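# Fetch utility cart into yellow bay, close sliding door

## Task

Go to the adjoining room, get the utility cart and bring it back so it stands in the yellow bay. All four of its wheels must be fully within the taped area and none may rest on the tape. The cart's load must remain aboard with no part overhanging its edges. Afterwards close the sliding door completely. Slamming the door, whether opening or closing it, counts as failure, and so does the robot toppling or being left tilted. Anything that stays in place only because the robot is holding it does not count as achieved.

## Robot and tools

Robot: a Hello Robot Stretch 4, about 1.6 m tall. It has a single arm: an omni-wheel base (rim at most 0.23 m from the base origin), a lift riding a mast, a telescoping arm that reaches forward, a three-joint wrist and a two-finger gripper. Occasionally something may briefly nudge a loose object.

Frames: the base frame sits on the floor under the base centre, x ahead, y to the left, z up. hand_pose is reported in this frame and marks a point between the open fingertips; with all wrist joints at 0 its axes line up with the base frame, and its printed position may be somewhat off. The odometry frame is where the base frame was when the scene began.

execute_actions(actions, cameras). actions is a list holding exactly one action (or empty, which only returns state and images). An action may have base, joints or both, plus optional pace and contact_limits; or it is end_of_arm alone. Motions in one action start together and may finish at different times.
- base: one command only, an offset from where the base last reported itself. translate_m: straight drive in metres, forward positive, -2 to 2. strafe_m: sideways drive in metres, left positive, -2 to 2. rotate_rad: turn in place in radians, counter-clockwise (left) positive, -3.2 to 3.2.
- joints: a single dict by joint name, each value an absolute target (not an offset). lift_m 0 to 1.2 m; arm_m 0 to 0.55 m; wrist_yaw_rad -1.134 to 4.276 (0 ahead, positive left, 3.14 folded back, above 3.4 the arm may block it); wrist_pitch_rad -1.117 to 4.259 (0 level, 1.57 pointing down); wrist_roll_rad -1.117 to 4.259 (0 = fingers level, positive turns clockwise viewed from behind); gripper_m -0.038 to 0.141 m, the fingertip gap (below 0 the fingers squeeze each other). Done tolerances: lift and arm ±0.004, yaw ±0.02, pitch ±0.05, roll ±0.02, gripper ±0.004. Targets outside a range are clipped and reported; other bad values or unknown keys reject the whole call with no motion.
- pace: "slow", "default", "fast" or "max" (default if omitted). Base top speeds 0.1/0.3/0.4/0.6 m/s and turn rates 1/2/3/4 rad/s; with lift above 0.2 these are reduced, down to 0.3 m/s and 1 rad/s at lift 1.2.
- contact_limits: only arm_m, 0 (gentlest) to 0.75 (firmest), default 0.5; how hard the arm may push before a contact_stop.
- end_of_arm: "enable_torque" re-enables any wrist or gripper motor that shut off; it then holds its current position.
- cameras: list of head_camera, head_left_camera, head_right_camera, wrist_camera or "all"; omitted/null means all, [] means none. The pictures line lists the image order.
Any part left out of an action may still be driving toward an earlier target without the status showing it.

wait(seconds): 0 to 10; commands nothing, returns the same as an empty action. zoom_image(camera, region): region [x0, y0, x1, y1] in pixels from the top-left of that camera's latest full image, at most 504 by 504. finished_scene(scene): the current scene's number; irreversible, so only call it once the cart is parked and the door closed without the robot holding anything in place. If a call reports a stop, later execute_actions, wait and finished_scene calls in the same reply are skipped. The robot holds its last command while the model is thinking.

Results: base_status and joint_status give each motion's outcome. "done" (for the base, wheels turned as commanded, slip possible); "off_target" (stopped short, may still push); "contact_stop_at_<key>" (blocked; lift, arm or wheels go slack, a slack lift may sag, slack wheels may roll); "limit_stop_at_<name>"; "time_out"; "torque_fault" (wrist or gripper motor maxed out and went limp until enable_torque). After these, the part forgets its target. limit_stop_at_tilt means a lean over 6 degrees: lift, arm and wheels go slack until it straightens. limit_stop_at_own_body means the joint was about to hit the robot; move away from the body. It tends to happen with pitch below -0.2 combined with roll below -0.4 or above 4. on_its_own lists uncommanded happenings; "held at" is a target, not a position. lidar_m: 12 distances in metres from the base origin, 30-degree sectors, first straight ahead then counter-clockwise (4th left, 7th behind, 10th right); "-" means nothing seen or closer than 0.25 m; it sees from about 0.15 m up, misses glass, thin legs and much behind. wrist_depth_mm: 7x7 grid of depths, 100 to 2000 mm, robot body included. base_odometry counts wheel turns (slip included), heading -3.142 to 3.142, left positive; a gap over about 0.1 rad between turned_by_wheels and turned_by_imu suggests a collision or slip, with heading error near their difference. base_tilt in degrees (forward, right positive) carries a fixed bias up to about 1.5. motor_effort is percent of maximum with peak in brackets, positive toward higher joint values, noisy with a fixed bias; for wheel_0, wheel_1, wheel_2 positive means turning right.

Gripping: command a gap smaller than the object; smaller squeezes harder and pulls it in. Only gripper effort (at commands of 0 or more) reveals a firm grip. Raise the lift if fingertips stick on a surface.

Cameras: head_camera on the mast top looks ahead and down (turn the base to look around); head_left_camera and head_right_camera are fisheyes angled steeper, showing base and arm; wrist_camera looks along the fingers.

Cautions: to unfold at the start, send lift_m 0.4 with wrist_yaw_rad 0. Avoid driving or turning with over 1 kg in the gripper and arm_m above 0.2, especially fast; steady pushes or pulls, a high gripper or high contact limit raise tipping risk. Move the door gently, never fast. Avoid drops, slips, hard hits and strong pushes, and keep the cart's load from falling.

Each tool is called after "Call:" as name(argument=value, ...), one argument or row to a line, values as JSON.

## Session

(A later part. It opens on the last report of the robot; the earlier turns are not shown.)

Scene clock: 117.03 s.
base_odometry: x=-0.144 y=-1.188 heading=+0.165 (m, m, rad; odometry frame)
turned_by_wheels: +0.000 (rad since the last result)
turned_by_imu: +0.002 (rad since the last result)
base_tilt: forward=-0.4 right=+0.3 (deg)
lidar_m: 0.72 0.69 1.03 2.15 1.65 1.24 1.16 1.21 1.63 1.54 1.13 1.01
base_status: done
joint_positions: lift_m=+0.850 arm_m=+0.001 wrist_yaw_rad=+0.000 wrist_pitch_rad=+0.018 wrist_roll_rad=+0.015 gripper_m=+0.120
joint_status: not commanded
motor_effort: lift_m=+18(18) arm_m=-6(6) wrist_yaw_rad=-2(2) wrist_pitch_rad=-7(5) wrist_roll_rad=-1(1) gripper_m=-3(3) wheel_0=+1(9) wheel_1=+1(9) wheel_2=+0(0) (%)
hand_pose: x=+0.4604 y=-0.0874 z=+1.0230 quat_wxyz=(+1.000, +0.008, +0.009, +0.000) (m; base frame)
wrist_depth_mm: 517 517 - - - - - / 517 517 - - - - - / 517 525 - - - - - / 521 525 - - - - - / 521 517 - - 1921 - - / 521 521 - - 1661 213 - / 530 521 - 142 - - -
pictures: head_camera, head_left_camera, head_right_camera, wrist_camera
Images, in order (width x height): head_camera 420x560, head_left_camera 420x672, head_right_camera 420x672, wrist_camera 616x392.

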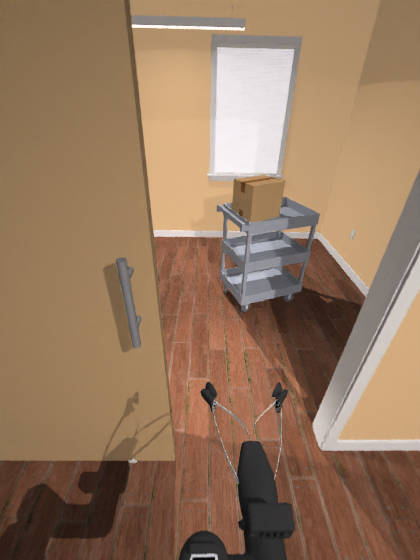

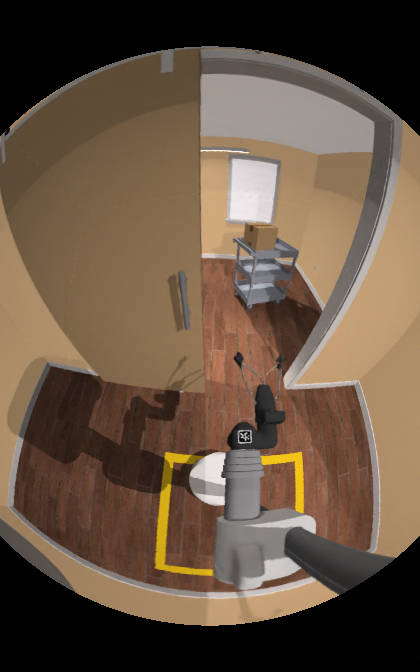

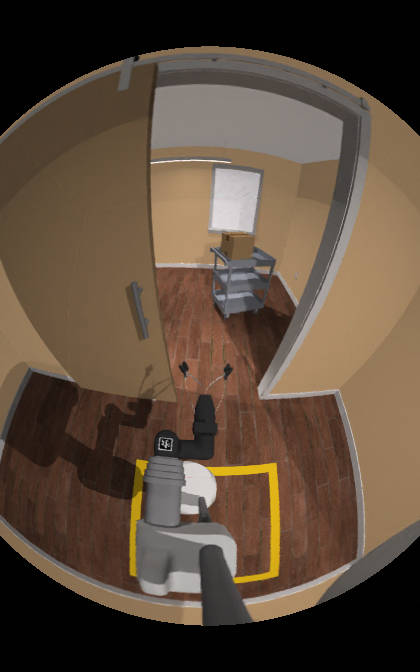

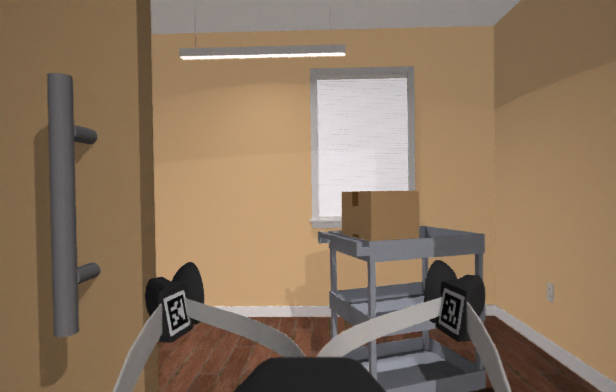

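Call:
execute_actions(
  actions=[
    {"base":{"rotate_rad":1.57},"joints":{"gripper_m":0.1}},
  ],
  cameras=[],
)

Call:
execute_actions(
  actions=[
    {"base":{"translate_m":-0.45}},
  ],
  cameras=[],
)

Call:
execute_actions(
  actions=[
    {"base":{"strafe_m":-0.36},"joints":{"wrist_yaw_rad":-0.4}},
  ],
)

Scene clock: 137.37 s.
base_odometry: x=-0.144 y=-1.188 heading=+1.735 (m, m, rad; odometry frame)
turned_by_wheels: +1.570 (rad since the last result)
turned_by_imu: +1.578 (rad since the last result)
base_tilt: forward=-0.4 right=+0.2 (deg)
lidar_m: 2.15 1.70 1.24 1.17 1.22 1.58 1.53 1.12 1.03 0.73 0.69 1.05
base_status: done
joint_positions: lift_m=+0.850 arm_m=+0.001 wrist_yaw_rad=+0.000 wrist_pitch_rad=+0.018 wrist_roll_rad=+0.015 gripper_m=+0.100
joint_status: all done
motor_effort: lift_m=+18(18) arm_m=-6(6) wrist_yaw_rad=-3(3) wrist_pitch_rad=-6(6) wrist_roll_rad=-1(1) gripper_m=-1(3) wheel_0=-1(6) wheel_1=+0(12) wheel_2=+0(9) (%)
hand_pose: x=+0.4604 y=-0.0874 z=+1.0230 quat_wxyz=(+1.000, +0.008, +0.009, +0.000) (m; base frame)
wrist_depth_mm: 1921 1983 1983 1863 1921 1661 1118 / 1863 1983 1983 - 1921 1708 1118 / 1983 1921 - 1983 1983 1708 1118 / 1863 1983 1921 1983 - 1756 1138 / 1921 1983 - - 1983 1756 1138 / 1863 - 198 1983 213 1537 1160 / 1863 1983 - 145 - 1499 1182
pictures: none
No camera images: the call's "cameras" was empty. Leave "cameras" out to get every camera's image.

Scene clock: 140.33 s.
base_odometry: x=-0.071 y=-1.632 heading=+1.735 (m, m, rad; odometry frame)
turned_by_wheels: +0.000 (rad since the last result)
turned_by_imu: +0.000 (rad since the last result)
base_tilt: forward=-0.3 right=+0.2 (deg)
lidar_m: 2.60 1.71 1.24 1.18 1.24 1.15 1.10 1.12 0.78 0.83 0.91 1.05
base_status: done
joint_positions: lift_m=+0.850 arm_m=+0.001 wrist_yaw_rad=+0.000 wrist_pitch_rad=+0.018 wrist_roll_rad=+0.015 gripper_m=+0.100
joint_status: not commanded
motor_effort: lift_m=+18(18) arm_m=-6(6) wrist_yaw_rad=-3(3) wrist_pitch_rad=-6(8) wrist_roll_rad=-1(0) gripper_m=-2(4) wheel_0=-1(5) wheel_1=-1(4) wheel_2=-2(11) (%)
hand_pose: x=+0.4604 y=-0.0874 z=+1.0230 quat_wxyz=(+1.000, +0.008, +0.009, +0.000) (m; base frame)
wrist_depth_mm: 1921 - - - - 1618 1042 / 1921 - - - - 1708 1025 / 1863 - - - - 1708 1025 / 1983 - - - - 1708 1042 / 1863 - - - - 1756 1060 / 1921 - 199 - 213 1336 1042 / 1921 - - 144 - 1336 1060
pictures: none
No camera images: the call's "cameras" was empty. Leave "cameras" out to get every camera's image.

Scene clock: 142.87 s.
base_odometry: x=+0.284 y=-1.573 heading=+1.735 (m, m, rad; odometry frame)
turned_by_wheels: +0.000 (rad since the last result)
turned_by_imu: +0.000 (rad since the last result)
base_tilt: forward=-0.4 right=+0.2 (deg)
lidar_m: 1.51 2.22 1.59 1.55 1.56 1.14 1.09 0.63 0.47 1.52 3.31 0.68
base_status: done
joint_positions: lift_m=+0.850 arm_m=+0.001 wrist_yaw_rad=-0.400 wrist_pitch_rad=+0.018 wrist_roll_rad=+0.015 gripper_m=+0.100
joint_status: all done
motor_effort: lift_m=+18(18) arm_m=-6(6) wrist_yaw_rad=-3(12) wrist_pitch_rad=-8(7) wrist_roll_rad=-1(0) gripper_m=+1(1) wheel_0=-1(8) wheel_1=-1(7) wheel_2=-1(1) (%)
hand_pose: x=+0.4036 y=-0.1928 z=+1.0230 quat_wxyz=(+0.980, +0.009, +0.007, -0.199) (m; base frame)
wrist_depth_mm: - - - 750 504 - - / - - - 759 504 - - / - - - 759 508 - - / - - - 750 517 - - / - - - 768 517 - - / - - 198 768 213 - - / - - - 145 496 - -
pictures: head_camera, head_left_camera, head_right_camera, wrist_camera
Images, in order (width x height): head_camera 420x560, head_left_camera 420x672, head_right_camera 420x672, wrist_camera 616x392.

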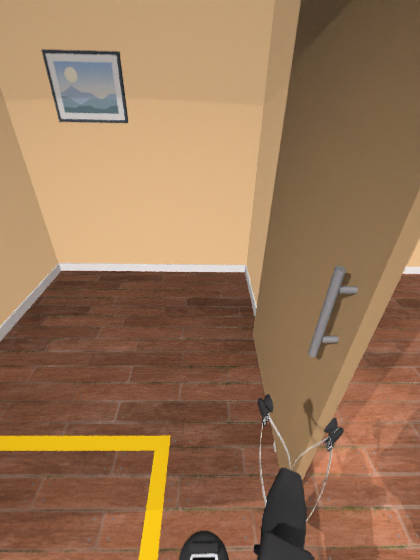

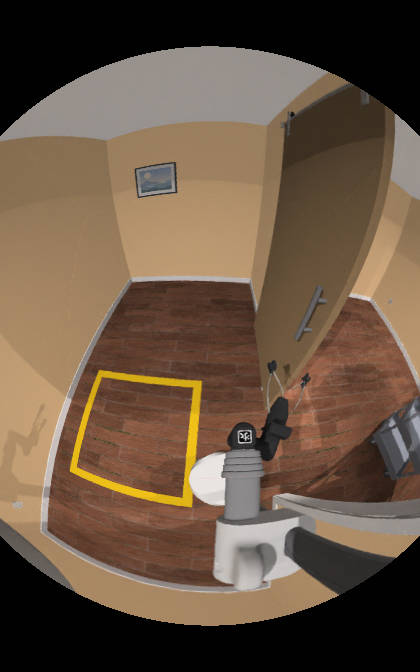

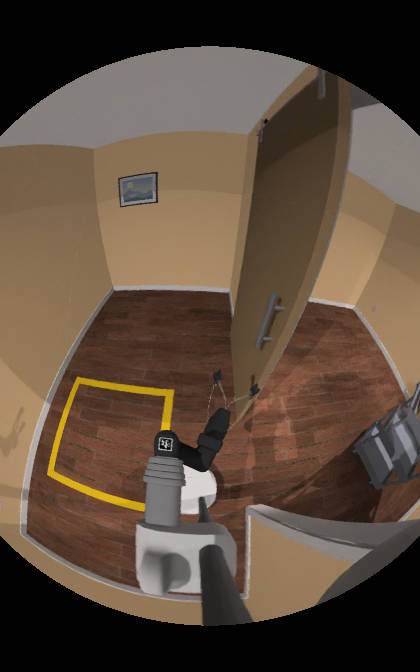

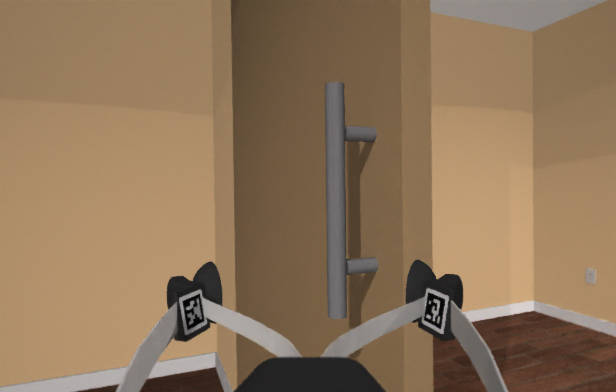

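Call:
execute_actions(
  actions=[
    {"base":{"translate_m":0.15},"joints":{"wrist_yaw_rad":-0.2},"pace":"slow"},
  ],
  cameras=["wrist_camera","head_camera"],
)

Scene clock: 151.80 s.
base_odometry: x=+0.260 y=-1.425 heading=+1.735 (m, m, rad; odometry frame)
turned_by_wheels: +0.000 (rad since the last result)
turned_by_imu: -0.002 (rad since the last result)
base_tilt: forward=-0.4 right=+0.2 (deg)
lidar_m: 1.52 2.17 1.62 1.55 1.62 1.29 1.24 0.65 0.54 1.50 3.30 0.57
base_status: done
joint_positions: lift_m=+0.850 arm_m=+0.001 wrist_yaw_rad=-0.200 wrist_pitch_rad=+0.018 wrist_roll_rad=+0.015 gripper_m=+0.100
joint_status: all done
motor_effort: lift_m=+18(18) arm_m=-6(6) wrist_yaw_rad=-2(0) wrist_pitch_rad=-5(10) wrist_roll_rad=+0(1) gripper_m=-1(1) wheel_0=+2(5) wheel_1=+2(2) wheel_2=-1(6) (%)
hand_pose: x=+0.4372 y=-0.1430 z=+1.0230 quat_wxyz=(+0.995, +0.008, +0.008, -0.100) (m; base frame)
wrist_depth_mm: - - - 1921 707 462 351 / - - - 1983 723 462 329 / - - - 1983 723 466 353 / - - - - 723 466 353 / - - - - 723 469 359 / - - 198 - 213 322 334 / - - - 144 676 324 359
pictures: head_camera, wrist_camera
Images, in order (width x height): head_camera 420x560, wrist_camera 616x392.

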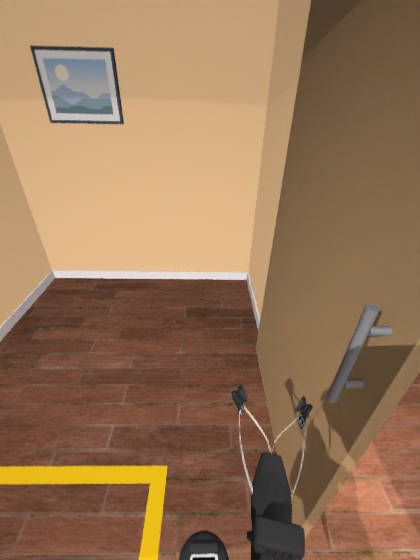

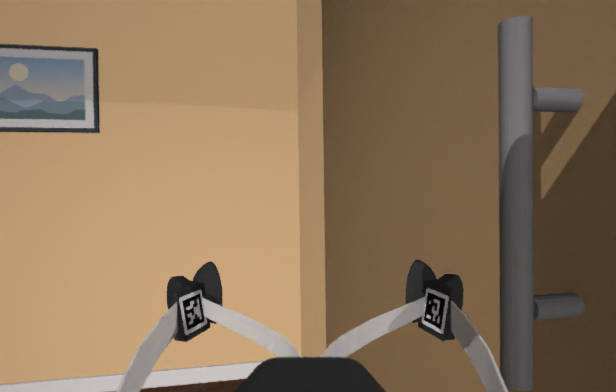

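Call:
execute_actions(
  actions=[
    {"base":{"translate_m":-0.05},"joints":{"wrist_yaw_rad":-0.6,"gripper_m":0.13},"pace":"slow"},
  ],
  cameras=[],
)

Call:
execute_actions(
  actions=[
    {"base":{"strafe_m":-0.05},"pace":"slow"},
  ],
  cameras=["wrist_camera","head_camera"],
)

Scene clock: 166.73 s.
base_odometry: x=+0.268 y=-1.474 heading=+1.735 (m, m, rad; odometry frame)
turned_by_wheels: +0.000 (rad since the last result)
turned_by_imu: -0.002 (rad since the last result)
base_tilt: forward=-0.4 right=+0.2 (deg)
lidar_m: 1.50 2.20 1.62 1.52 1.62 1.25 1.19 0.64 0.50 1.47 3.34 0.60
base_status: done
joint_positions: lift_m=+0.850 arm_m=+0.001 wrist_yaw_rad=-0.600 wrist_pitch_rad=+0.018 wrist_roll_rad=+0.015 gripper_m=+0.130
joint_status: all done
motor_effort: lift_m=+18(18) arm_m=-5(6) wrist_yaw_rad=-3(9) wrist_pitch_rad=-8(6) wrist_roll_rad=-1(0) gripper_m=+1(4) wheel_0=-2(3) wheel_1=-3(7) wheel_2=+3(6) (%)
hand_pose: x=+0.3607 y=-0.2350 z=+1.0230 quat_wxyz=(+0.955, +0.010, +0.006, -0.295) (m; base frame)
wrist_depth_mm: 1921 1983 768 508 - - - / - - 778 462 - - - / - - 778 459 - - - / 1983 - 788 469 - - - / 1983 - 798 469 - - - / 1983 - 647 466 430 210 - / 1983 1308 809 144 - - -
pictures: none
No camera images: the call's "cameras" was empty. Leave "cameras" out to get every camera's image.

Scene clock: 168.33 s.
base_odometry: x=+0.317 y=-1.466 heading=+1.734 (m, m, rad; odometry frame)
turned_by_wheels: +0.000 (rad since the last result)
turned_by_imu: +0.000 (rad since the last result)
base_tilt: forward=-0.3 right=+0.2 (deg)
lidar_m: 1.33 2.24 1.68 1.59 1.67 1.22 1.21 0.55 0.46 1.44 3.27 0.57
base_status: done
joint_positions: lift_m=+0.850 arm_m=+0.001 wrist_yaw_rad=-0.600 wrist_pitch_rad=+0.018 wrist_roll_rad=+0.015 gripper_m=+0.130
joint_status: not commanded
motor_effort: lift_m=+18(18) arm_m=-6(6) wrist_yaw_rad=-3(3) wrist_pitch_rad=-7(8) wrist_roll_rad=-1(0) gripper_m=+0(4) wheel_0=+2(5) wheel_1=-4(7) wheel_2=+0(2) (%)
hand_pose: x=+0.3607 y=-0.2350 z=+1.0230 quat_wxyz=(+0.955, +0.010, +0.006, -0.295) (m; base frame)
wrist_depth_mm: 1921 1661 627 415 - - - / 1983 1756 634 415 - - - / 1983 1808 640 418 - - - / 1983 1808 647 415 - - - / 1983 1863 647 427 - - - / 1983 1863 410 421 415 209 - / 1983 1098 661 144 - - -
pictures: head_camera, wrist_camera
Images, in order (width x height): head_camera 420x560, wrist_camera 616x392.

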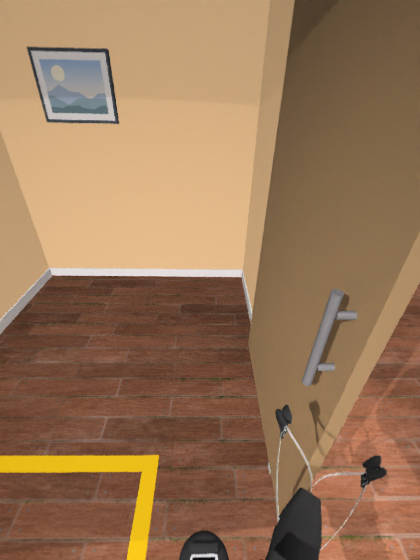

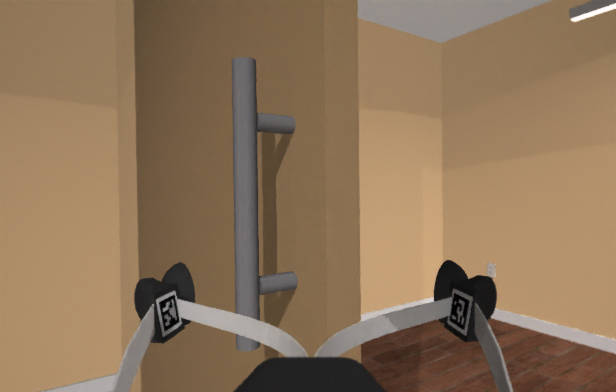

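Call:
execute_actions(
  actions=[
    {"joints":{"lift_m":0.55}},
  ],
  cameras=[],
)

Call:
execute_actions(
  actions=[
    {"base":{"translate_m":0.3},"pace":"slow"},
  ],
)

Scene clock: 175.07 s.
base_odometry: x=+0.317 y=-1.466 heading=+1.734 (m, m, rad; odometry frame)
turned_by_wheels: +0.000 (rad since the last result)
turned_by_imu: -0.002 (rad since the last result)
base_tilt: forward=-0.4 right=+0.2 (deg)
lidar_m: 1.37 2.30 1.66 1.60 1.66 1.26 1.19 0.57 0.48 1.45 3.26 0.55
base_status: not commanded
joint_positions: lift_m=+0.550 arm_m=+0.001 wrist_yaw_rad=-0.600 wrist_pitch_rad=+0.018 wrist_roll_rad=+0.015 gripper_m=+0.130
joint_status: all done
motor_effort: lift_m=+13(18) arm_m=-6(6) wrist_yaw_rad=-3(3) wrist_pitch_rad=-9(7) wrist_roll_rad=-1(0) gripper_m=+0(1) wheel_0=+1(1) wheel_1=-4(4) wheel_2=+0(0) (%)
hand_pose: x=+0.3607 y=-0.2350 z=+0.7233 quat_wxyz=(+0.955, +0.010, +0.006, -0.295) (m; base frame)
wrist_depth_mm: 1983 1756 627 415 - - - / - 1756 634 415 - - - / 1983 1808 640 418 - - - / 1983 1756 647 424 - - - / - 1921 654 421 - - - / 1983 1921 530 418 418 210 - / 1863 1098 661 145 1756 1661 1756
pictures: none
No camera images: the call's "cameras" was empty. Leave "cameras" out to get every camera's image.

Scene clock: 179.37 s.
base_odometry: x=+0.268 y=-1.170 heading=+1.735 (m, m, rad; odometry frame)
turned_by_wheels: +0.000 (rad since the last result)
turned_by_imu: -0.002 (rad since the last result)
base_tilt: forward=-0.4 right=+0.3 (deg)
lidar_m: 1.58 2.28 1.63 1.60 1.67 1.58 1.49 0.67 1.55 1.46 0.36 0.47
base_status: done
joint_positions: lift_m=+0.550 arm_m=+0.001 wrist_yaw_rad=-0.600 wrist_pitch_rad=+0.018 wrist_roll_rad=+0.015 gripper_m=+0.130
joint_status: not commanded
motor_effort: lift_m=+13(13) arm_m=-6(6) wrist_yaw_rad=-3(3) wrist_pitch_rad=-7(8) wrist_roll_rad=+0(2) gripper_m=-2(1) wheel_0=+3(4) wheel_1=+3(4) wheel_2=-2(8) (%)
hand_pose: x=+0.3607 y=-0.2350 z=+0.7233 quat_wxyz=(+0.955, +0.010, +0.006, -0.295) (m; base frame)
wrist_depth_mm: 1756 1756 627 418 312 247 213 / 1808 1756 647 421 310 249 215 / 1808 1808 640 421 314 248 214 / 1756 1808 654 424 314 249 216 / 1708 1808 647 427 317 243 216 / 1756 1808 539 427 296 210 217 / 1708 1397 668 144 307 252 216
pictures: head_camera, head_left_camera, head_right_camera, wrist_camera
Images, in order (width x height): head_camera 420x560, head_left_camera 420x672, head_right_camera 420x672, wrist_camera 616x392.

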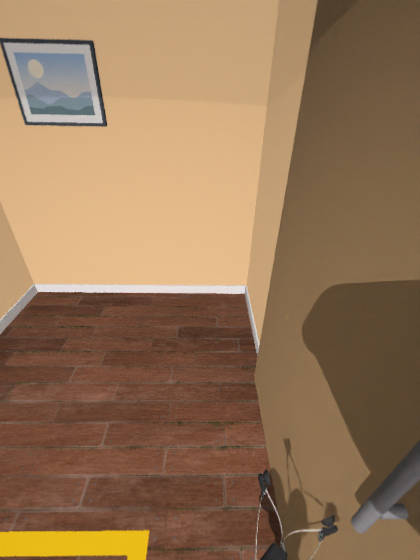

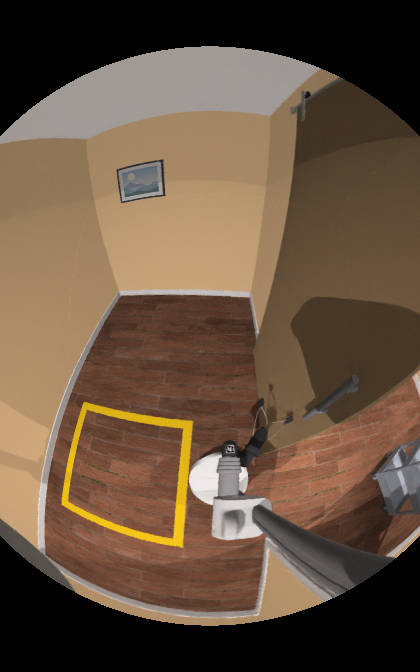

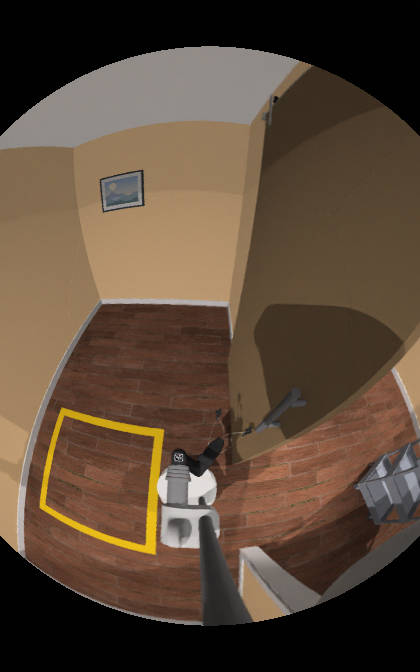

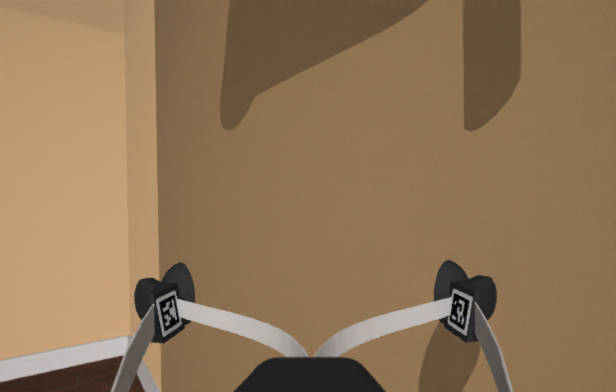

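Call:
execute_actions(
  actions=[
    {"base":{"strafe_m":0.15},"joints":{"wrist_yaw_rad":0}},
  ],
  cameras=[],
)

Call:
execute_actions(
  actions=[
    {"base":{"translate_m":-0.25}},
  ],
  cameras=[],
)

Call:
execute_actions(
  actions=[
    {"base":{"rotate_rad":-1.57},"joints":{"wrist_yaw_rad":1.2}},
  ],
)

Scene clock: 190.90 s.
base_odometry: x=+0.120 y=-1.195 heading=+1.735 (m, m, rad; odometry frame)
turned_by_wheels: +0.000 (rad since the last result)
turned_by_imu: -0.002 (rad since the last result)
base_tilt: forward=-0.4 right=+0.2 (deg)
lidar_m: 2.18 2.06 1.51 1.42 1.50 1.57 1.50 0.79 0.82 1.61 0.45 0.69
base_status: done
joint_positions: lift_m=+0.550 arm_m=+0.001 wrist_yaw_rad=+0.000 wrist_pitch_rad=+0.018 wrist_roll_rad=+0.015 gripper_m=+0.130
joint_status: all done
motor_effort: lift_m=+14(13) arm_m=-6(6) wrist_yaw_rad=-2(3) wrist_pitch_rad=-7(5) wrist_roll_rad=-1(1) gripper_m=+2(0) wheel_0=+2(7) wheel_1=+1(10) wheel_2=+0(0) (%)
hand_pose: x=+0.4603 y=-0.0874 z=+0.7233 quat_wxyz=(+1.000, +0.008, +0.009, +0.000) (m; base frame)
wrist_depth_mm: - 1983 - - 1983 917 621 / - - - 1921 - 946 621 / - - - - - 931 621 / - - - - - 946 634 / - - - - - 866 627 / - - - - 1808 209 634 / 1808 1708 1808 144 1708 960 640
pictures: none
No camera images: the call's "cameras" was empty. Leave "cameras" out to get every camera's image.

Scene clock: 193.20 s.
base_odometry: x=+0.161 y=-1.441 heading=+1.735 (m, m, rad; odometry frame)
turned_by_wheels: +0.000 (rad since the last result)
turned_by_imu: +0.000 (rad since the last result)
base_tilt: forward=-0.4 right=+0.2 (deg)
lidar_m: 2.22 2.05 1.52 1.44 1.51 1.29 1.25 0.76 0.62 1.61 0.65 0.62
base_status: done
joint_positions: lift_m=+0.550 arm_m=+0.001 wrist_yaw_rad=+0.000 wrist_pitch_rad=+0.018 wrist_roll_rad=+0.015 gripper_m=+0.130
joint_status: not commanded
motor_effort: lift_m=+14(14) arm_m=-5(5) wrist_yaw_rad=-2(2) wrist_pitch_rad=-8(6) wrist_roll_rad=-1(0) gripper_m=+1(3) wheel_0=-1(5) wheel_1=-2(9) wheel_2=+1(10) (%)
hand_pose: x=+0.4603 y=-0.0874 z=+0.7233 quat_wxyz=(+1.000, +0.008, +0.009, +0.000) (m; base frame)
wrist_depth_mm: - - - - - 931 615 / - - - - - 931 615 / - - - - - 946 621 / - - - - - 931 634 / - - - - - 878 634 / - - - - 1808 210 640 / 1808 1661 1863 144 1618 831 621
pictures: none
No camera images: the call's "cameras" was empty. Leave "cameras" out to get every camera's image.

Scene clock: 195.27 s.
base_odometry: x=+0.161 y=-1.441 heading=+0.165 (m, m, rad; odometry frame)
turned_by_wheels: -1.570 (rad since the last result)
turned_by_imu: -1.580 (rad since the last result)
base_tilt: forward=-0.3 right=+0.2 (deg)
lidar_m: 1.57 0.65 0.65 2.23 2.05 1.51 1.43 1.53 1.30 1.23 0.79 0.58
base_status: done
joint_positions: lift_m=+0.550 arm_m=+0.001 wrist_yaw_rad=+1.200 wrist_pitch_rad=+0.018 wrist_roll_rad=+0.015 gripper_m=+0.130
joint_status: all done
motor_effort: lift_m=+14(14) arm_m=-5(5) wrist_yaw_rad=-1(5) wrist_pitch_rad=-8(9) wrist_roll_rad=+0(1) gripper_m=-1(1) wheel_0=+0(6) wheel_1=+2(5) wheel_2=+2(8) (%)
hand_pose: x=+0.3579 y=+0.2371 z=+0.7233 quat_wxyz=(+0.825, +0.001, +0.012, +0.564) (m; base frame)
wrist_depth_mm: - - - 504 723 - - / - - - 554 715 - - / - - - 609 723 - - / - - - 609 715 - - / - - - 621 707 - - / - - 991 627 473 209 - / 1808 1756 1661 144 723 1618 1756
pictures: head_camera, head_left_camera, head_right_camera, wrist_camera
Images, in order (width x height): head_camera 420x560, head_left_camera 420x672, head_right_camera 420x672, wrist_camera 616x392.

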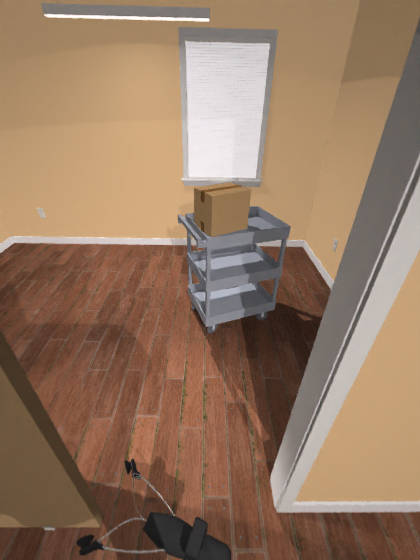

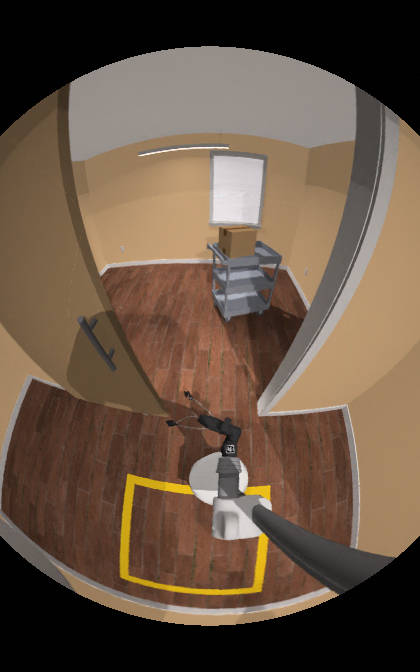

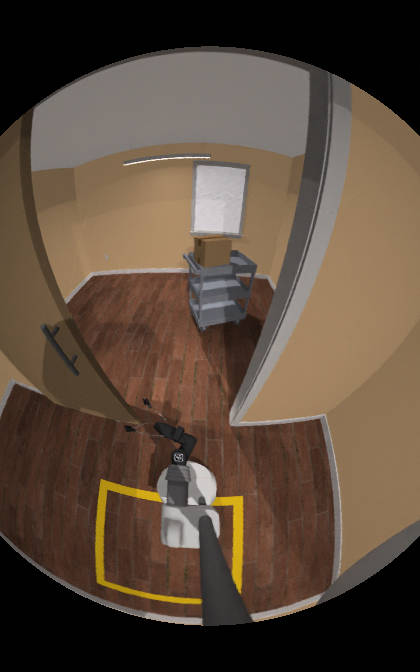

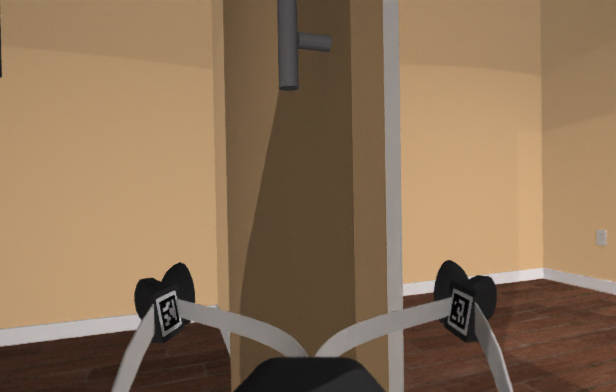

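Call:
execute_actions(
  actions=[
    {"joints":{"wrist_yaw_rad":0}},
  ],
  cameras=[],
)

Call:
execute_actions(
  actions=[
    {"base":{"translate_m":0.9}},
  ],
)

Scene clock: 207.03 s.
base_odometry: x=+0.161 y=-1.441 heading=+0.165 (m, m, rad; odometry frame)
turned_by_wheels: +0.000 (rad since the last result)
turned_by_imu: -0.001 (rad since the last result)
base_tilt: forward=-0.3 right=+0.2 (deg)
lidar_m: 1.58 0.61 0.63 2.22 2.05 1.50 1.45 1.54 1.30 1.25 0.76 0.57
base_status: not commanded
joint_positions: lift_m=+0.550 arm_m=+0.001 wrist_yaw_rad=+0.000 wrist_pitch_rad=+0.018 wrist_roll_rad=+0.015 gripper_m=+0.130
joint_status: all done
motor_effort: lift_m=+14(14) arm_m=-5(5) wrist_yaw_rad=-3(11) wrist_pitch_rad=-8(8) wrist_roll_rad=-1(0) gripper_m=-1(2) wheel_0=-1(0) wheel_1=+2(2) wheel_2=+2(2) (%)
hand_pose: x=+0.4604 y=-0.0873 z=+0.7233 quat_wxyz=(+1.000, +0.008, +0.009, +0.000) (m; base frame)
wrist_depth_mm: - - - - - - 382 / - - - - - - 384 / - - - 1708 - - 387 / - - - 1756 - - 392 / - - - 1808 1618 - 389 / - - - 1921 1756 209 392 / 1808 1708 1756 144 1576 1661 392
pictures: none
No camera images: the call's "cameras" was empty. Leave "cameras" out to get every camera's image.

Scene clock: 211.53 s.
base_odometry: x=+1.049 y=-1.293 heading=+0.165 (m, m, rad; odometry frame)
turned_by_wheels: +0.000 (rad since the last result)
turned_by_imu: -0.003 (rad since the last result)
base_tilt: forward=-0.4 right=+0.2 (deg)
lidar_m: 0.67 2.47 2.54 0.81 0.55 2.43 2.33 0.46 0.40 0.91 1.35 0.81
base_status: done
joint_positions: lift_m=+0.550 arm_m=+0.001 wrist_yaw_rad=+0.000 wrist_pitch_rad=+0.018 wrist_roll_rad=+0.015 gripper_m=+0.130
joint_status: not commanded
motor_effort: lift_m=+14(14) arm_m=-6(6) wrist_yaw_rad=-2(3) wrist_pitch_rad=-5(6) wrist_roll_rad=-1(0) gripper_m=-2(1) wheel_0=+2(5) wheel_1=+2(3) wheel_2=+1(11) (%)
hand_pose: x=+0.4603 y=-0.0874 z=+0.7233 quat_wxyz=(+1.000, +0.008, +0.009, +0.000) (m; base frame)
wrist_depth_mm: - - - 715 - - 1863 / - - - 683 759 - 1808 / - - 676 508 559 615 1576 / - - - 508 559 - 699 / - - - - - - 1708 / - - 917 976 1060 210 820 / 1756 1708 1661 144 574 591 668
pictures: head_camera, head_left_camera, head_right_camera, wrist_camera
Images, in order (width x height): head_camera 420x560, head_left_camera 420x672, head_right_camera 420x672, wrist_camera 616x392.

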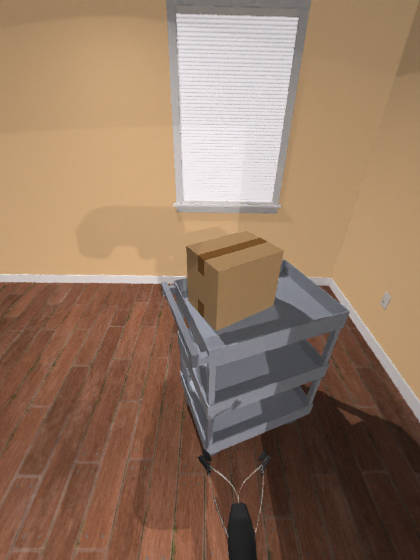

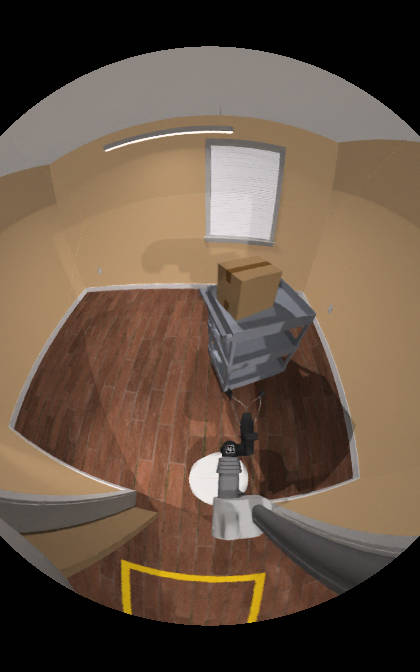

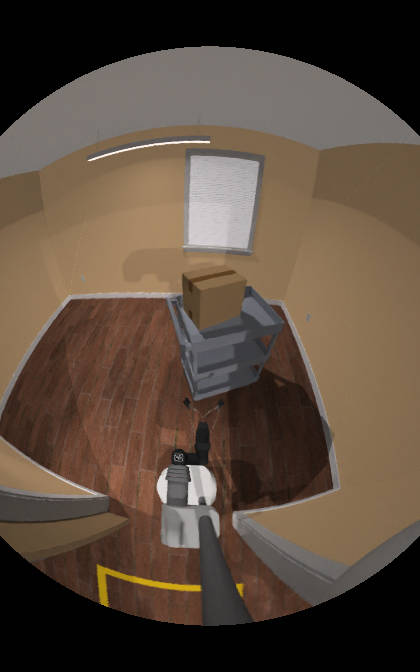

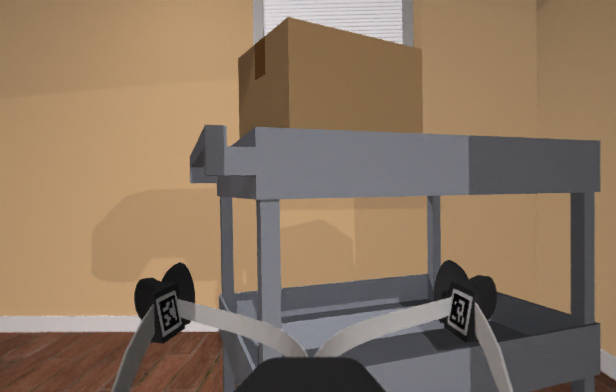

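Call:
execute_actions(
  actions=[
    {"base":{"rotate_rad":0.8},"joints":{"lift_m":0.7,"wrist_roll_rad":1.57,"gripper_m":0.1}},
  ],
  cameras=[],
)

Call:
execute_actions(
  actions=[
    {"base":{"translate_m":1.0}},
  ],
  cameras=[],
)

Call:
execute_actions(
  actions=[
    {"base":{"rotate_rad":-1.93}},
  ],
)

Scene clock: 234.23 s.
base_odometry: x=+1.049 y=-1.293 heading=+0.965 (m, m, rad; odometry frame)
turned_by_wheels: +0.800 (rad since the last result)
turned_by_imu: +0.803 (rad since the last result)
base_tilt: forward=-0.4 right=+0.3 (deg)
lidar_m: 2.81 2.47 0.63 0.57 2.33 2.35 0.39 0.44 1.27 0.98 0.68 0.70
base_status: done
joint_positions: lift_m=+0.700 arm_m=+0.001 wrist_yaw_rad=+0.000 wrist_pitch_rad=+0.018 wrist_roll_rad=+1.570 gripper_m=+0.100
joint_status: all done
motor_effort: lift_m=+22(20) arm_m=-5(6) wrist_yaw_rad=-2(2) wrist_pitch_rad=-8(7) wrist_roll_rad=+1(6) gripper_m=-2(1) wheel_0=+0(5) wheel_1=+0(9) wheel_2=+0(9) (%)
hand_pose: x=+0.4604 y=-0.0874 z=+0.8726 quat_wxyz=(+0.707, +0.707, +0.006, -0.006) (m; base frame)
wrist_depth_mm: - - - - - - 1336 / - - - - - - 1366 / - - - - - - 1366 / - - - - - - 1366 / - - - - - - 1366 / - - 200 - 213 1808 1366 / - - - 145 - 1756 1366
pictures: none
No camera images: the call's "cameras" was empty. Leave "cameras" out to get every camera's image.

Scene clock: 239.03 s.
base_odometry: x=+1.618 y=-0.471 heading=+0.965 (m, m, rad; odometry frame)
turned_by_wheels: +0.000 (rad since the last result)
turned_by_imu: -0.004 (rad since the last result)
base_tilt: forward=-0.4 right=+0.1 (deg)
lidar_m: 1.99 1.73 1.74 1.04 0.90 0.86 1.36 1.88 0.62 0.64 1.68 1.66
base_status: done
joint_positions: lift_m=+0.700 arm_m=+0.001 wrist_yaw_rad=+0.000 wrist_pitch_rad=+0.018 wrist_roll_rad=+1.570 gripper_m=+0.100
joint_status: not commanded
motor_effort: lift_m=+22(22) arm_m=-5(6) wrist_yaw_rad=-2(2) wrist_pitch_rad=-6(6) wrist_roll_rad=+0(2) gripper_m=-3(0) wheel_0=+0(5) wheel_1=+0(5) wheel_2=-1(10) (%)
hand_pose: x=+0.4603 y=-0.0874 z=+0.8726 quat_wxyz=(+0.707, +0.707, +0.006, -0.006) (m; base frame)
wrist_depth_mm: 1464 1430 1464 1430 1464 1430 1336 / 1618 1618 1618 1576 1618 1618 1366 / - 1808 1808 1808 1808 1756 1308 / - - - - - - 1336 / - - - - - 1983 1366 / 1921 1863 200 1808 213 1756 1397 / 1756 1618 1618 146 1756 1661 1366
pictures: none
No camera images: the call's "cameras" was empty. Leave "cameras" out to get every camera's image.

Scene clock: 241.27 s.
base_odometry: x=+1.618 y=-0.471 heading=-0.965 (m, m, rad; odometry frame)
turned_by_wheels: -1.930 (rad since the last result)
turned_by_imu: -1.942 (rad since the last result)
base_tilt: forward=-0.4 right=+0.2 (deg)
lidar_m: 0.60 1.78 1.65 1.73 1.85 1.73 1.40 0.97 0.87 1.06 1.37 0.61
base_status: done
joint_positions: lift_m=+0.700 arm_m=+0.001 wrist_yaw_rad=+0.000 wrist_pitch_rad=+0.018 wrist_roll_rad=+1.570 gripper_m=+0.100
joint_status: not commanded
motor_effort: lift_m=+21(22) arm_m=-6(6) wrist_yaw_rad=-2(3) wrist_pitch_rad=-7(5) wrist_roll_rad=+0(1) gripper_m=-1(2) wheel_0=+0(5) wheel_1=+1(9) wheel_2=+1(8) (%)
hand_pose: x=+0.4603 y=-0.0875 z=+0.8727 quat_wxyz=(+0.707, +0.707, +0.006, -0.006) (m; base frame)
wrist_depth_mm: 1661 1661 1661 1537 1618 1618 1397 / 1756 1808 1756 1708 436 466 462 / 1863 1808 1863 1808 449 917 615 / - 1983 544 530 455 917 627 / - - 530 525 455 946 627 / - - 200 521 213 788 627 / - - - 146 466 1661 615
pictures: head_camera, head_left_camera, head_right_camera, wrist_camera
Images, in order (width x height): head_camera 420x560, head_left_camera 420x672, head_right_camera 420x672, wrist_camera 616x392.

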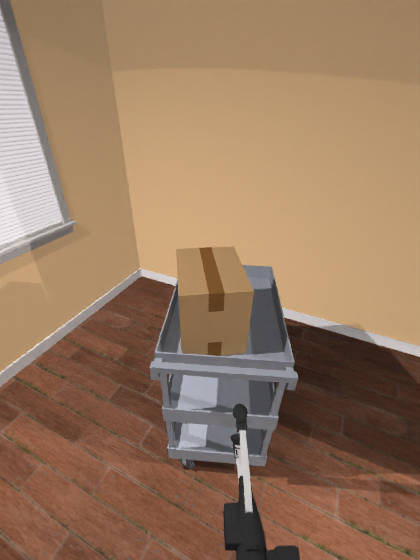

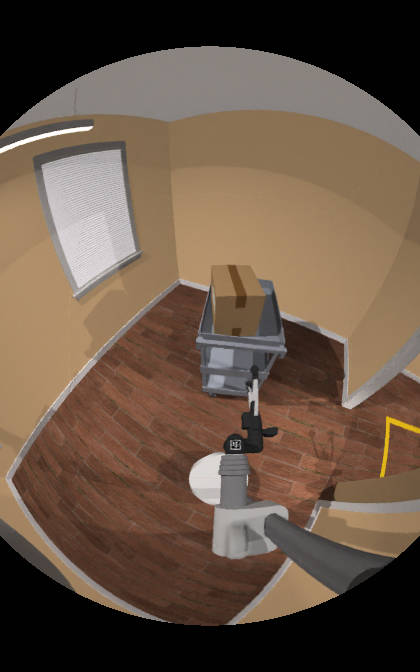

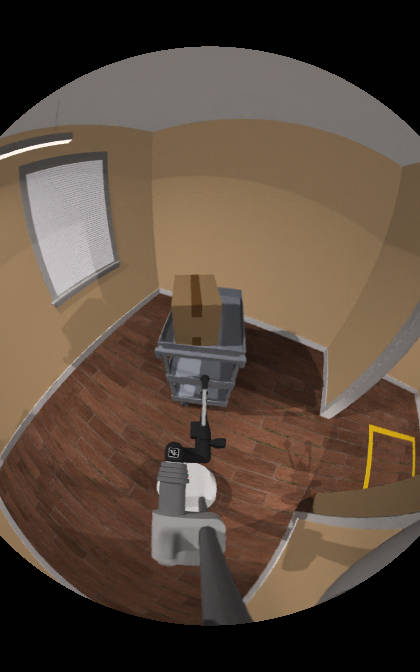

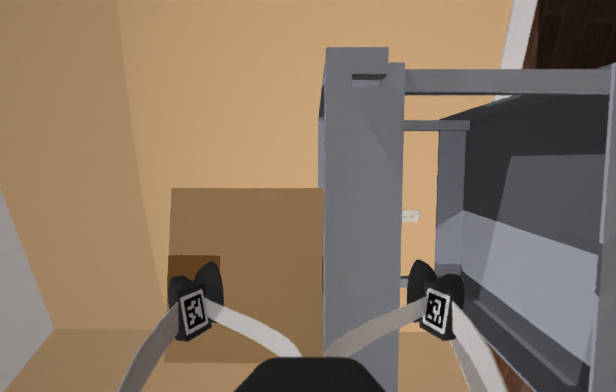

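Call:
execute_actions(
  actions=[
    {"base":{"translate_m":0.18},"joints":{"lift_m":0.65},"pace":"slow"},
  ],
  cameras=["wrist_camera","head_camera"],
)

Scene clock: 257.87 s.
base_odometry: x=+1.721 y=-0.619 heading=-0.964 (m, m, rad; odometry frame)
turned_by_wheels: +0.000 (rad since the last result)
turned_by_imu: -0.002 (rad since the last result)
base_tilt: forward=-0.5 right=+0.2 (deg)
lidar_m: 0.43 0.47 1.58 1.62 2.01 1.87 1.54 1.03 0.97 1.37 1.29 0.46
base_status: done
joint_positions: lift_m=+0.650 arm_m=+0.001 wrist_yaw_rad=+0.000 wrist_pitch_rad=+0.018 wrist_roll_rad=+1.570 gripper_m=+0.100
joint_status: all done
motor_effort: lift_m=+13(19) arm_m=-6(6) wrist_yaw_rad=-2(2) wrist_pitch_rad=-6(6) wrist_roll_rad=+1(1) gripper_m=-3(1) wheel_0=+2(4) wheel_1=+3(4) wheel_2=-3(7) (%)
hand_pose: x=+0.4603 y=-0.0875 z=+0.8233 quat_wxyz=(+0.707, +0.707, +0.006, -0.006) (m; base frame)
wrist_depth_mm: 1464 1464 1430 258 262 274 276 / 1576 1537 1537 262 842 1464 535 / 1661 1708 1661 266 1576 820 549 / 1808 359 353 267 1756 798 544 / 357 351 349 273 273 809 549 / 349 345 200 277 213 715 544 / 343 338 343 146 1983 668 549
pictures: head_camera, wrist_camera
Images, in order (width x height): head_camera 420x560, wrist_camera 616x392.

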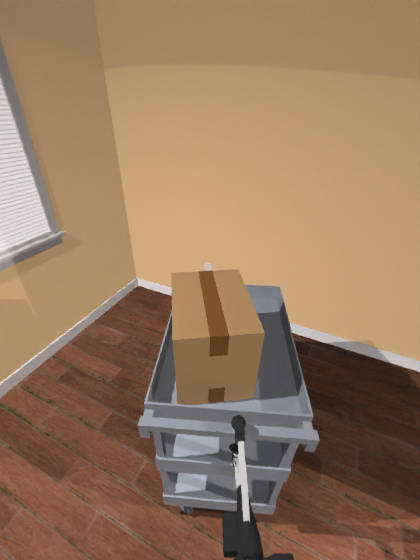

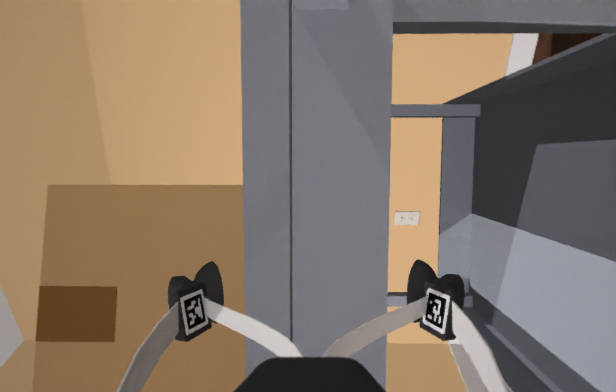

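Call:
execute_actions(
  actions=[
    {"base":{"translate_m":0.07},"pace":"slow"},
  ],
  cameras=[],
)

Call:
execute_actions(
  actions=[
    {"joints":{"gripper_m":0.0}},
  ],
  cameras=[],
)

Call:
execute_actions(
  actions=[
    {"base":{"translate_m":-0.3},"pace":"slow"},
  ],
)

Scene clock: 267.40 s.
base_odometry: x=+1.760 y=-0.676 heading=-0.964 (m, m, rad; odometry frame)
turned_by_wheels: +0.000 (rad since the last result)
turned_by_imu: -0.001 (rad since the last result)
base_tilt: forward=-0.3 right=+0.3 (deg)
lidar_m: 0.36 0.40 1.54 1.60 2.08 1.95 1.58 1.07 1.03 1.28 1.33 0.39
base_status: done
joint_positions: lift_m=+0.650 arm_m=+0.001 wrist_yaw_rad=-0.002 wrist_pitch_rad=+0.014 wrist_roll_rad=+1.570 gripper_m=+0.100
joint_status: not commanded
motor_effort: lift_m=+13(13) arm_m=-4(5) wrist_yaw_rad=+5(5) wrist_pitch_rad=+4(8) wrist_roll_rad=+1(0) gripper_m=-3(3) wheel_0=+4(5) wheel_1=+4(3) wheel_2=-5(7) (%)
hand_pose: x=+0.4599 y=-0.0881 z=+0.8244 quat_wxyz=(+0.707, +0.707, +0.004, -0.006) (m; base frame)
wrist_depth_mm: 1430 1499 136 193 193 1397 1366 / 1537 1537 138 196 195 1430 544 / 1618 1618 140 199 198 798 554 / 293 291 142 200 201 798 559 / 287 286 144 203 203 820 549 / 282 281 146 206 204 683 554 / 279 276 148 146 208 699 554
pictures: none
No camera images: the call's "cameras" was empty. Leave "cameras" out to get every camera's image.

Scene clock: 269.20 s.
base_odometry: x=+1.760 y=-0.676 heading=-0.964 (m, m, rad; odometry frame)
turned_by_wheels: +0.000 (rad since the last result)
turned_by_imu: +0.000 (rad since the last result)
base_tilt: forward=-0.3 right=+0.2 (deg)
lidar_m: 0.36 0.39 1.56 1.59 2.10 1.95 1.60 1.08 0.99 1.31 1.30 0.36
base_status: not commanded
joint_positions: lift_m=+0.650 arm_m=+0.001 wrist_yaw_rad=-0.001 wrist_pitch_rad=+0.025 wrist_roll_rad=+1.568 gripper_m=+0.001
joint_status: all done
on_its_own: wrist_pitch_rad is at rest, and its effort (-26) is outside its rest range (-23 to +23)
motor_effort: lift_m=+15(15) arm_m=-4(4) wrist_yaw_rad=+0(9) wrist_pitch_rad=-26(26) wrist_roll_rad=+5(5) gripper_m=-32(34) wheel_0=+0(4) wheel_1=+2(4) wheel_2=+3(5) (%)
hand_pose: x=+0.4600 y=-0.0876 z=+0.8213 quat_wxyz=(+0.708, +0.706, +0.009, -0.009) (m; base frame)
wrist_depth_mm: 1397 1366 111 169 169 1430 1229 / 1499 1537 113 172 172 741 521 / 1618 1576 114 175 174 778 539 / 264 263 117 177 177 778 544 / 260 262 118 180 180 788 539 / 257 256 121 183 183 175 525 / 253 252 122 184 184 603 477
pictures: none
No camera images: the call's "cameras" was empty. Leave "cameras" out to get every camera's image.

Scene clock: 273.47 s.
base_odometry: x=+1.590 y=-0.430 heading=-0.965 (m, m, rad; odometry frame)
turned_by_wheels: -0.001 (rad since the last result)
turned_by_imu: -0.002 (rad since the last result)
base_tilt: forward=-0.4 right=+0.2 (deg)
lidar_m: 0.37 0.37 1.69 1.73 1.81 1.69 1.39 0.93 0.87 1.04 1.39 0.37
base_status: done
joint_positions: lift_m=+0.650 arm_m=+0.001 wrist_yaw_rad=-0.007 wrist_pitch_rad=+0.022 wrist_roll_rad=+1.564 gripper_m=+0.001
joint_status: not commanded
on_its_own: wrist_yaw_rad is at rest, and its effort (+17) is outside its rest range (-13 to +13); wrist_roll_rad is at rest, and its effort (+16) is outside its rest range (-13 to +13)
motor_effort: lift_m=+15(15) arm_m=-4(4) wrist_yaw_rad=+17(19) wrist_pitch_rad=-20(26) wrist_roll_rad=+16(17) gripper_m=-29(31) wheel_0=-5(7) wheel_1=-5(8) wheel_2=+2(10) (%)
hand_pose: x=+0.4595 y=-0.0894 z=+0.8219 quat_wxyz=(+0.709, +0.705, +0.006, -0.010) (m; base frame)
wrist_depth_mm: 1708 1661 106 163 162 1618 549 / 1756 1756 108 166 166 723 549 / 1921 1863 111 170 170 768 544 / 263 263 114 175 174 768 544 / 262 259 116 179 179 798 544 / 259 259 119 183 183 170 525 / 256 257 122 186 186 1756 488
pictures: head_camera, head_left_camera, head_right_camera, wrist_camera
Images, in order (width x height): head_camera 420x560, head_left_camera 420x672, head_right_camera 420x672, wrist_camera 616x392.

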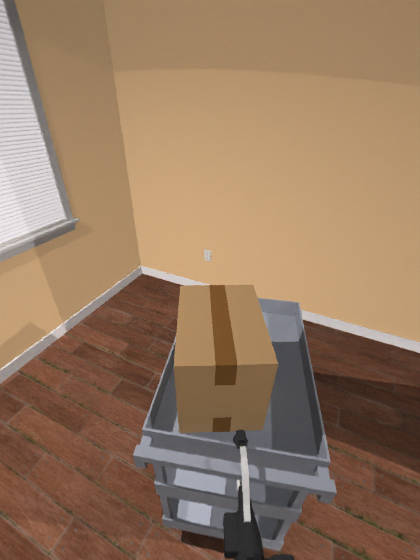

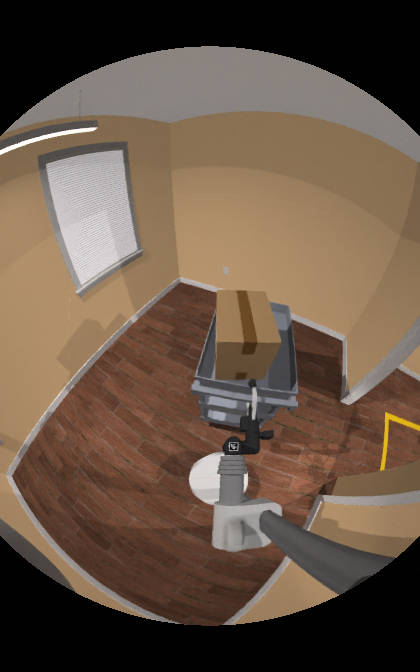

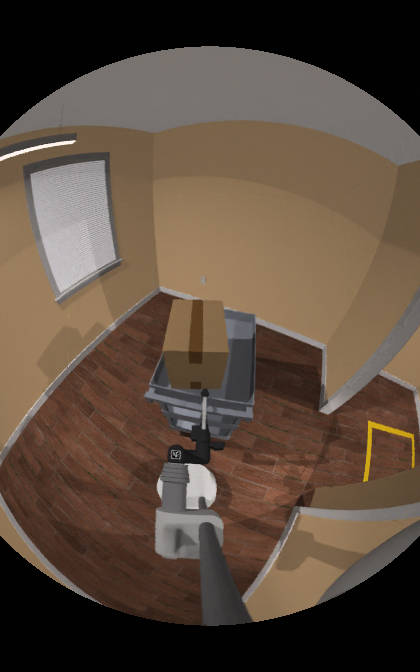

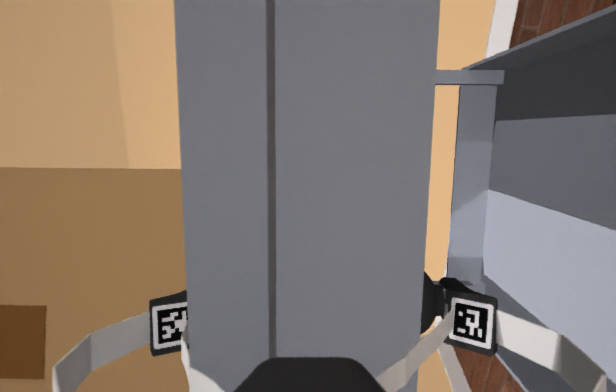

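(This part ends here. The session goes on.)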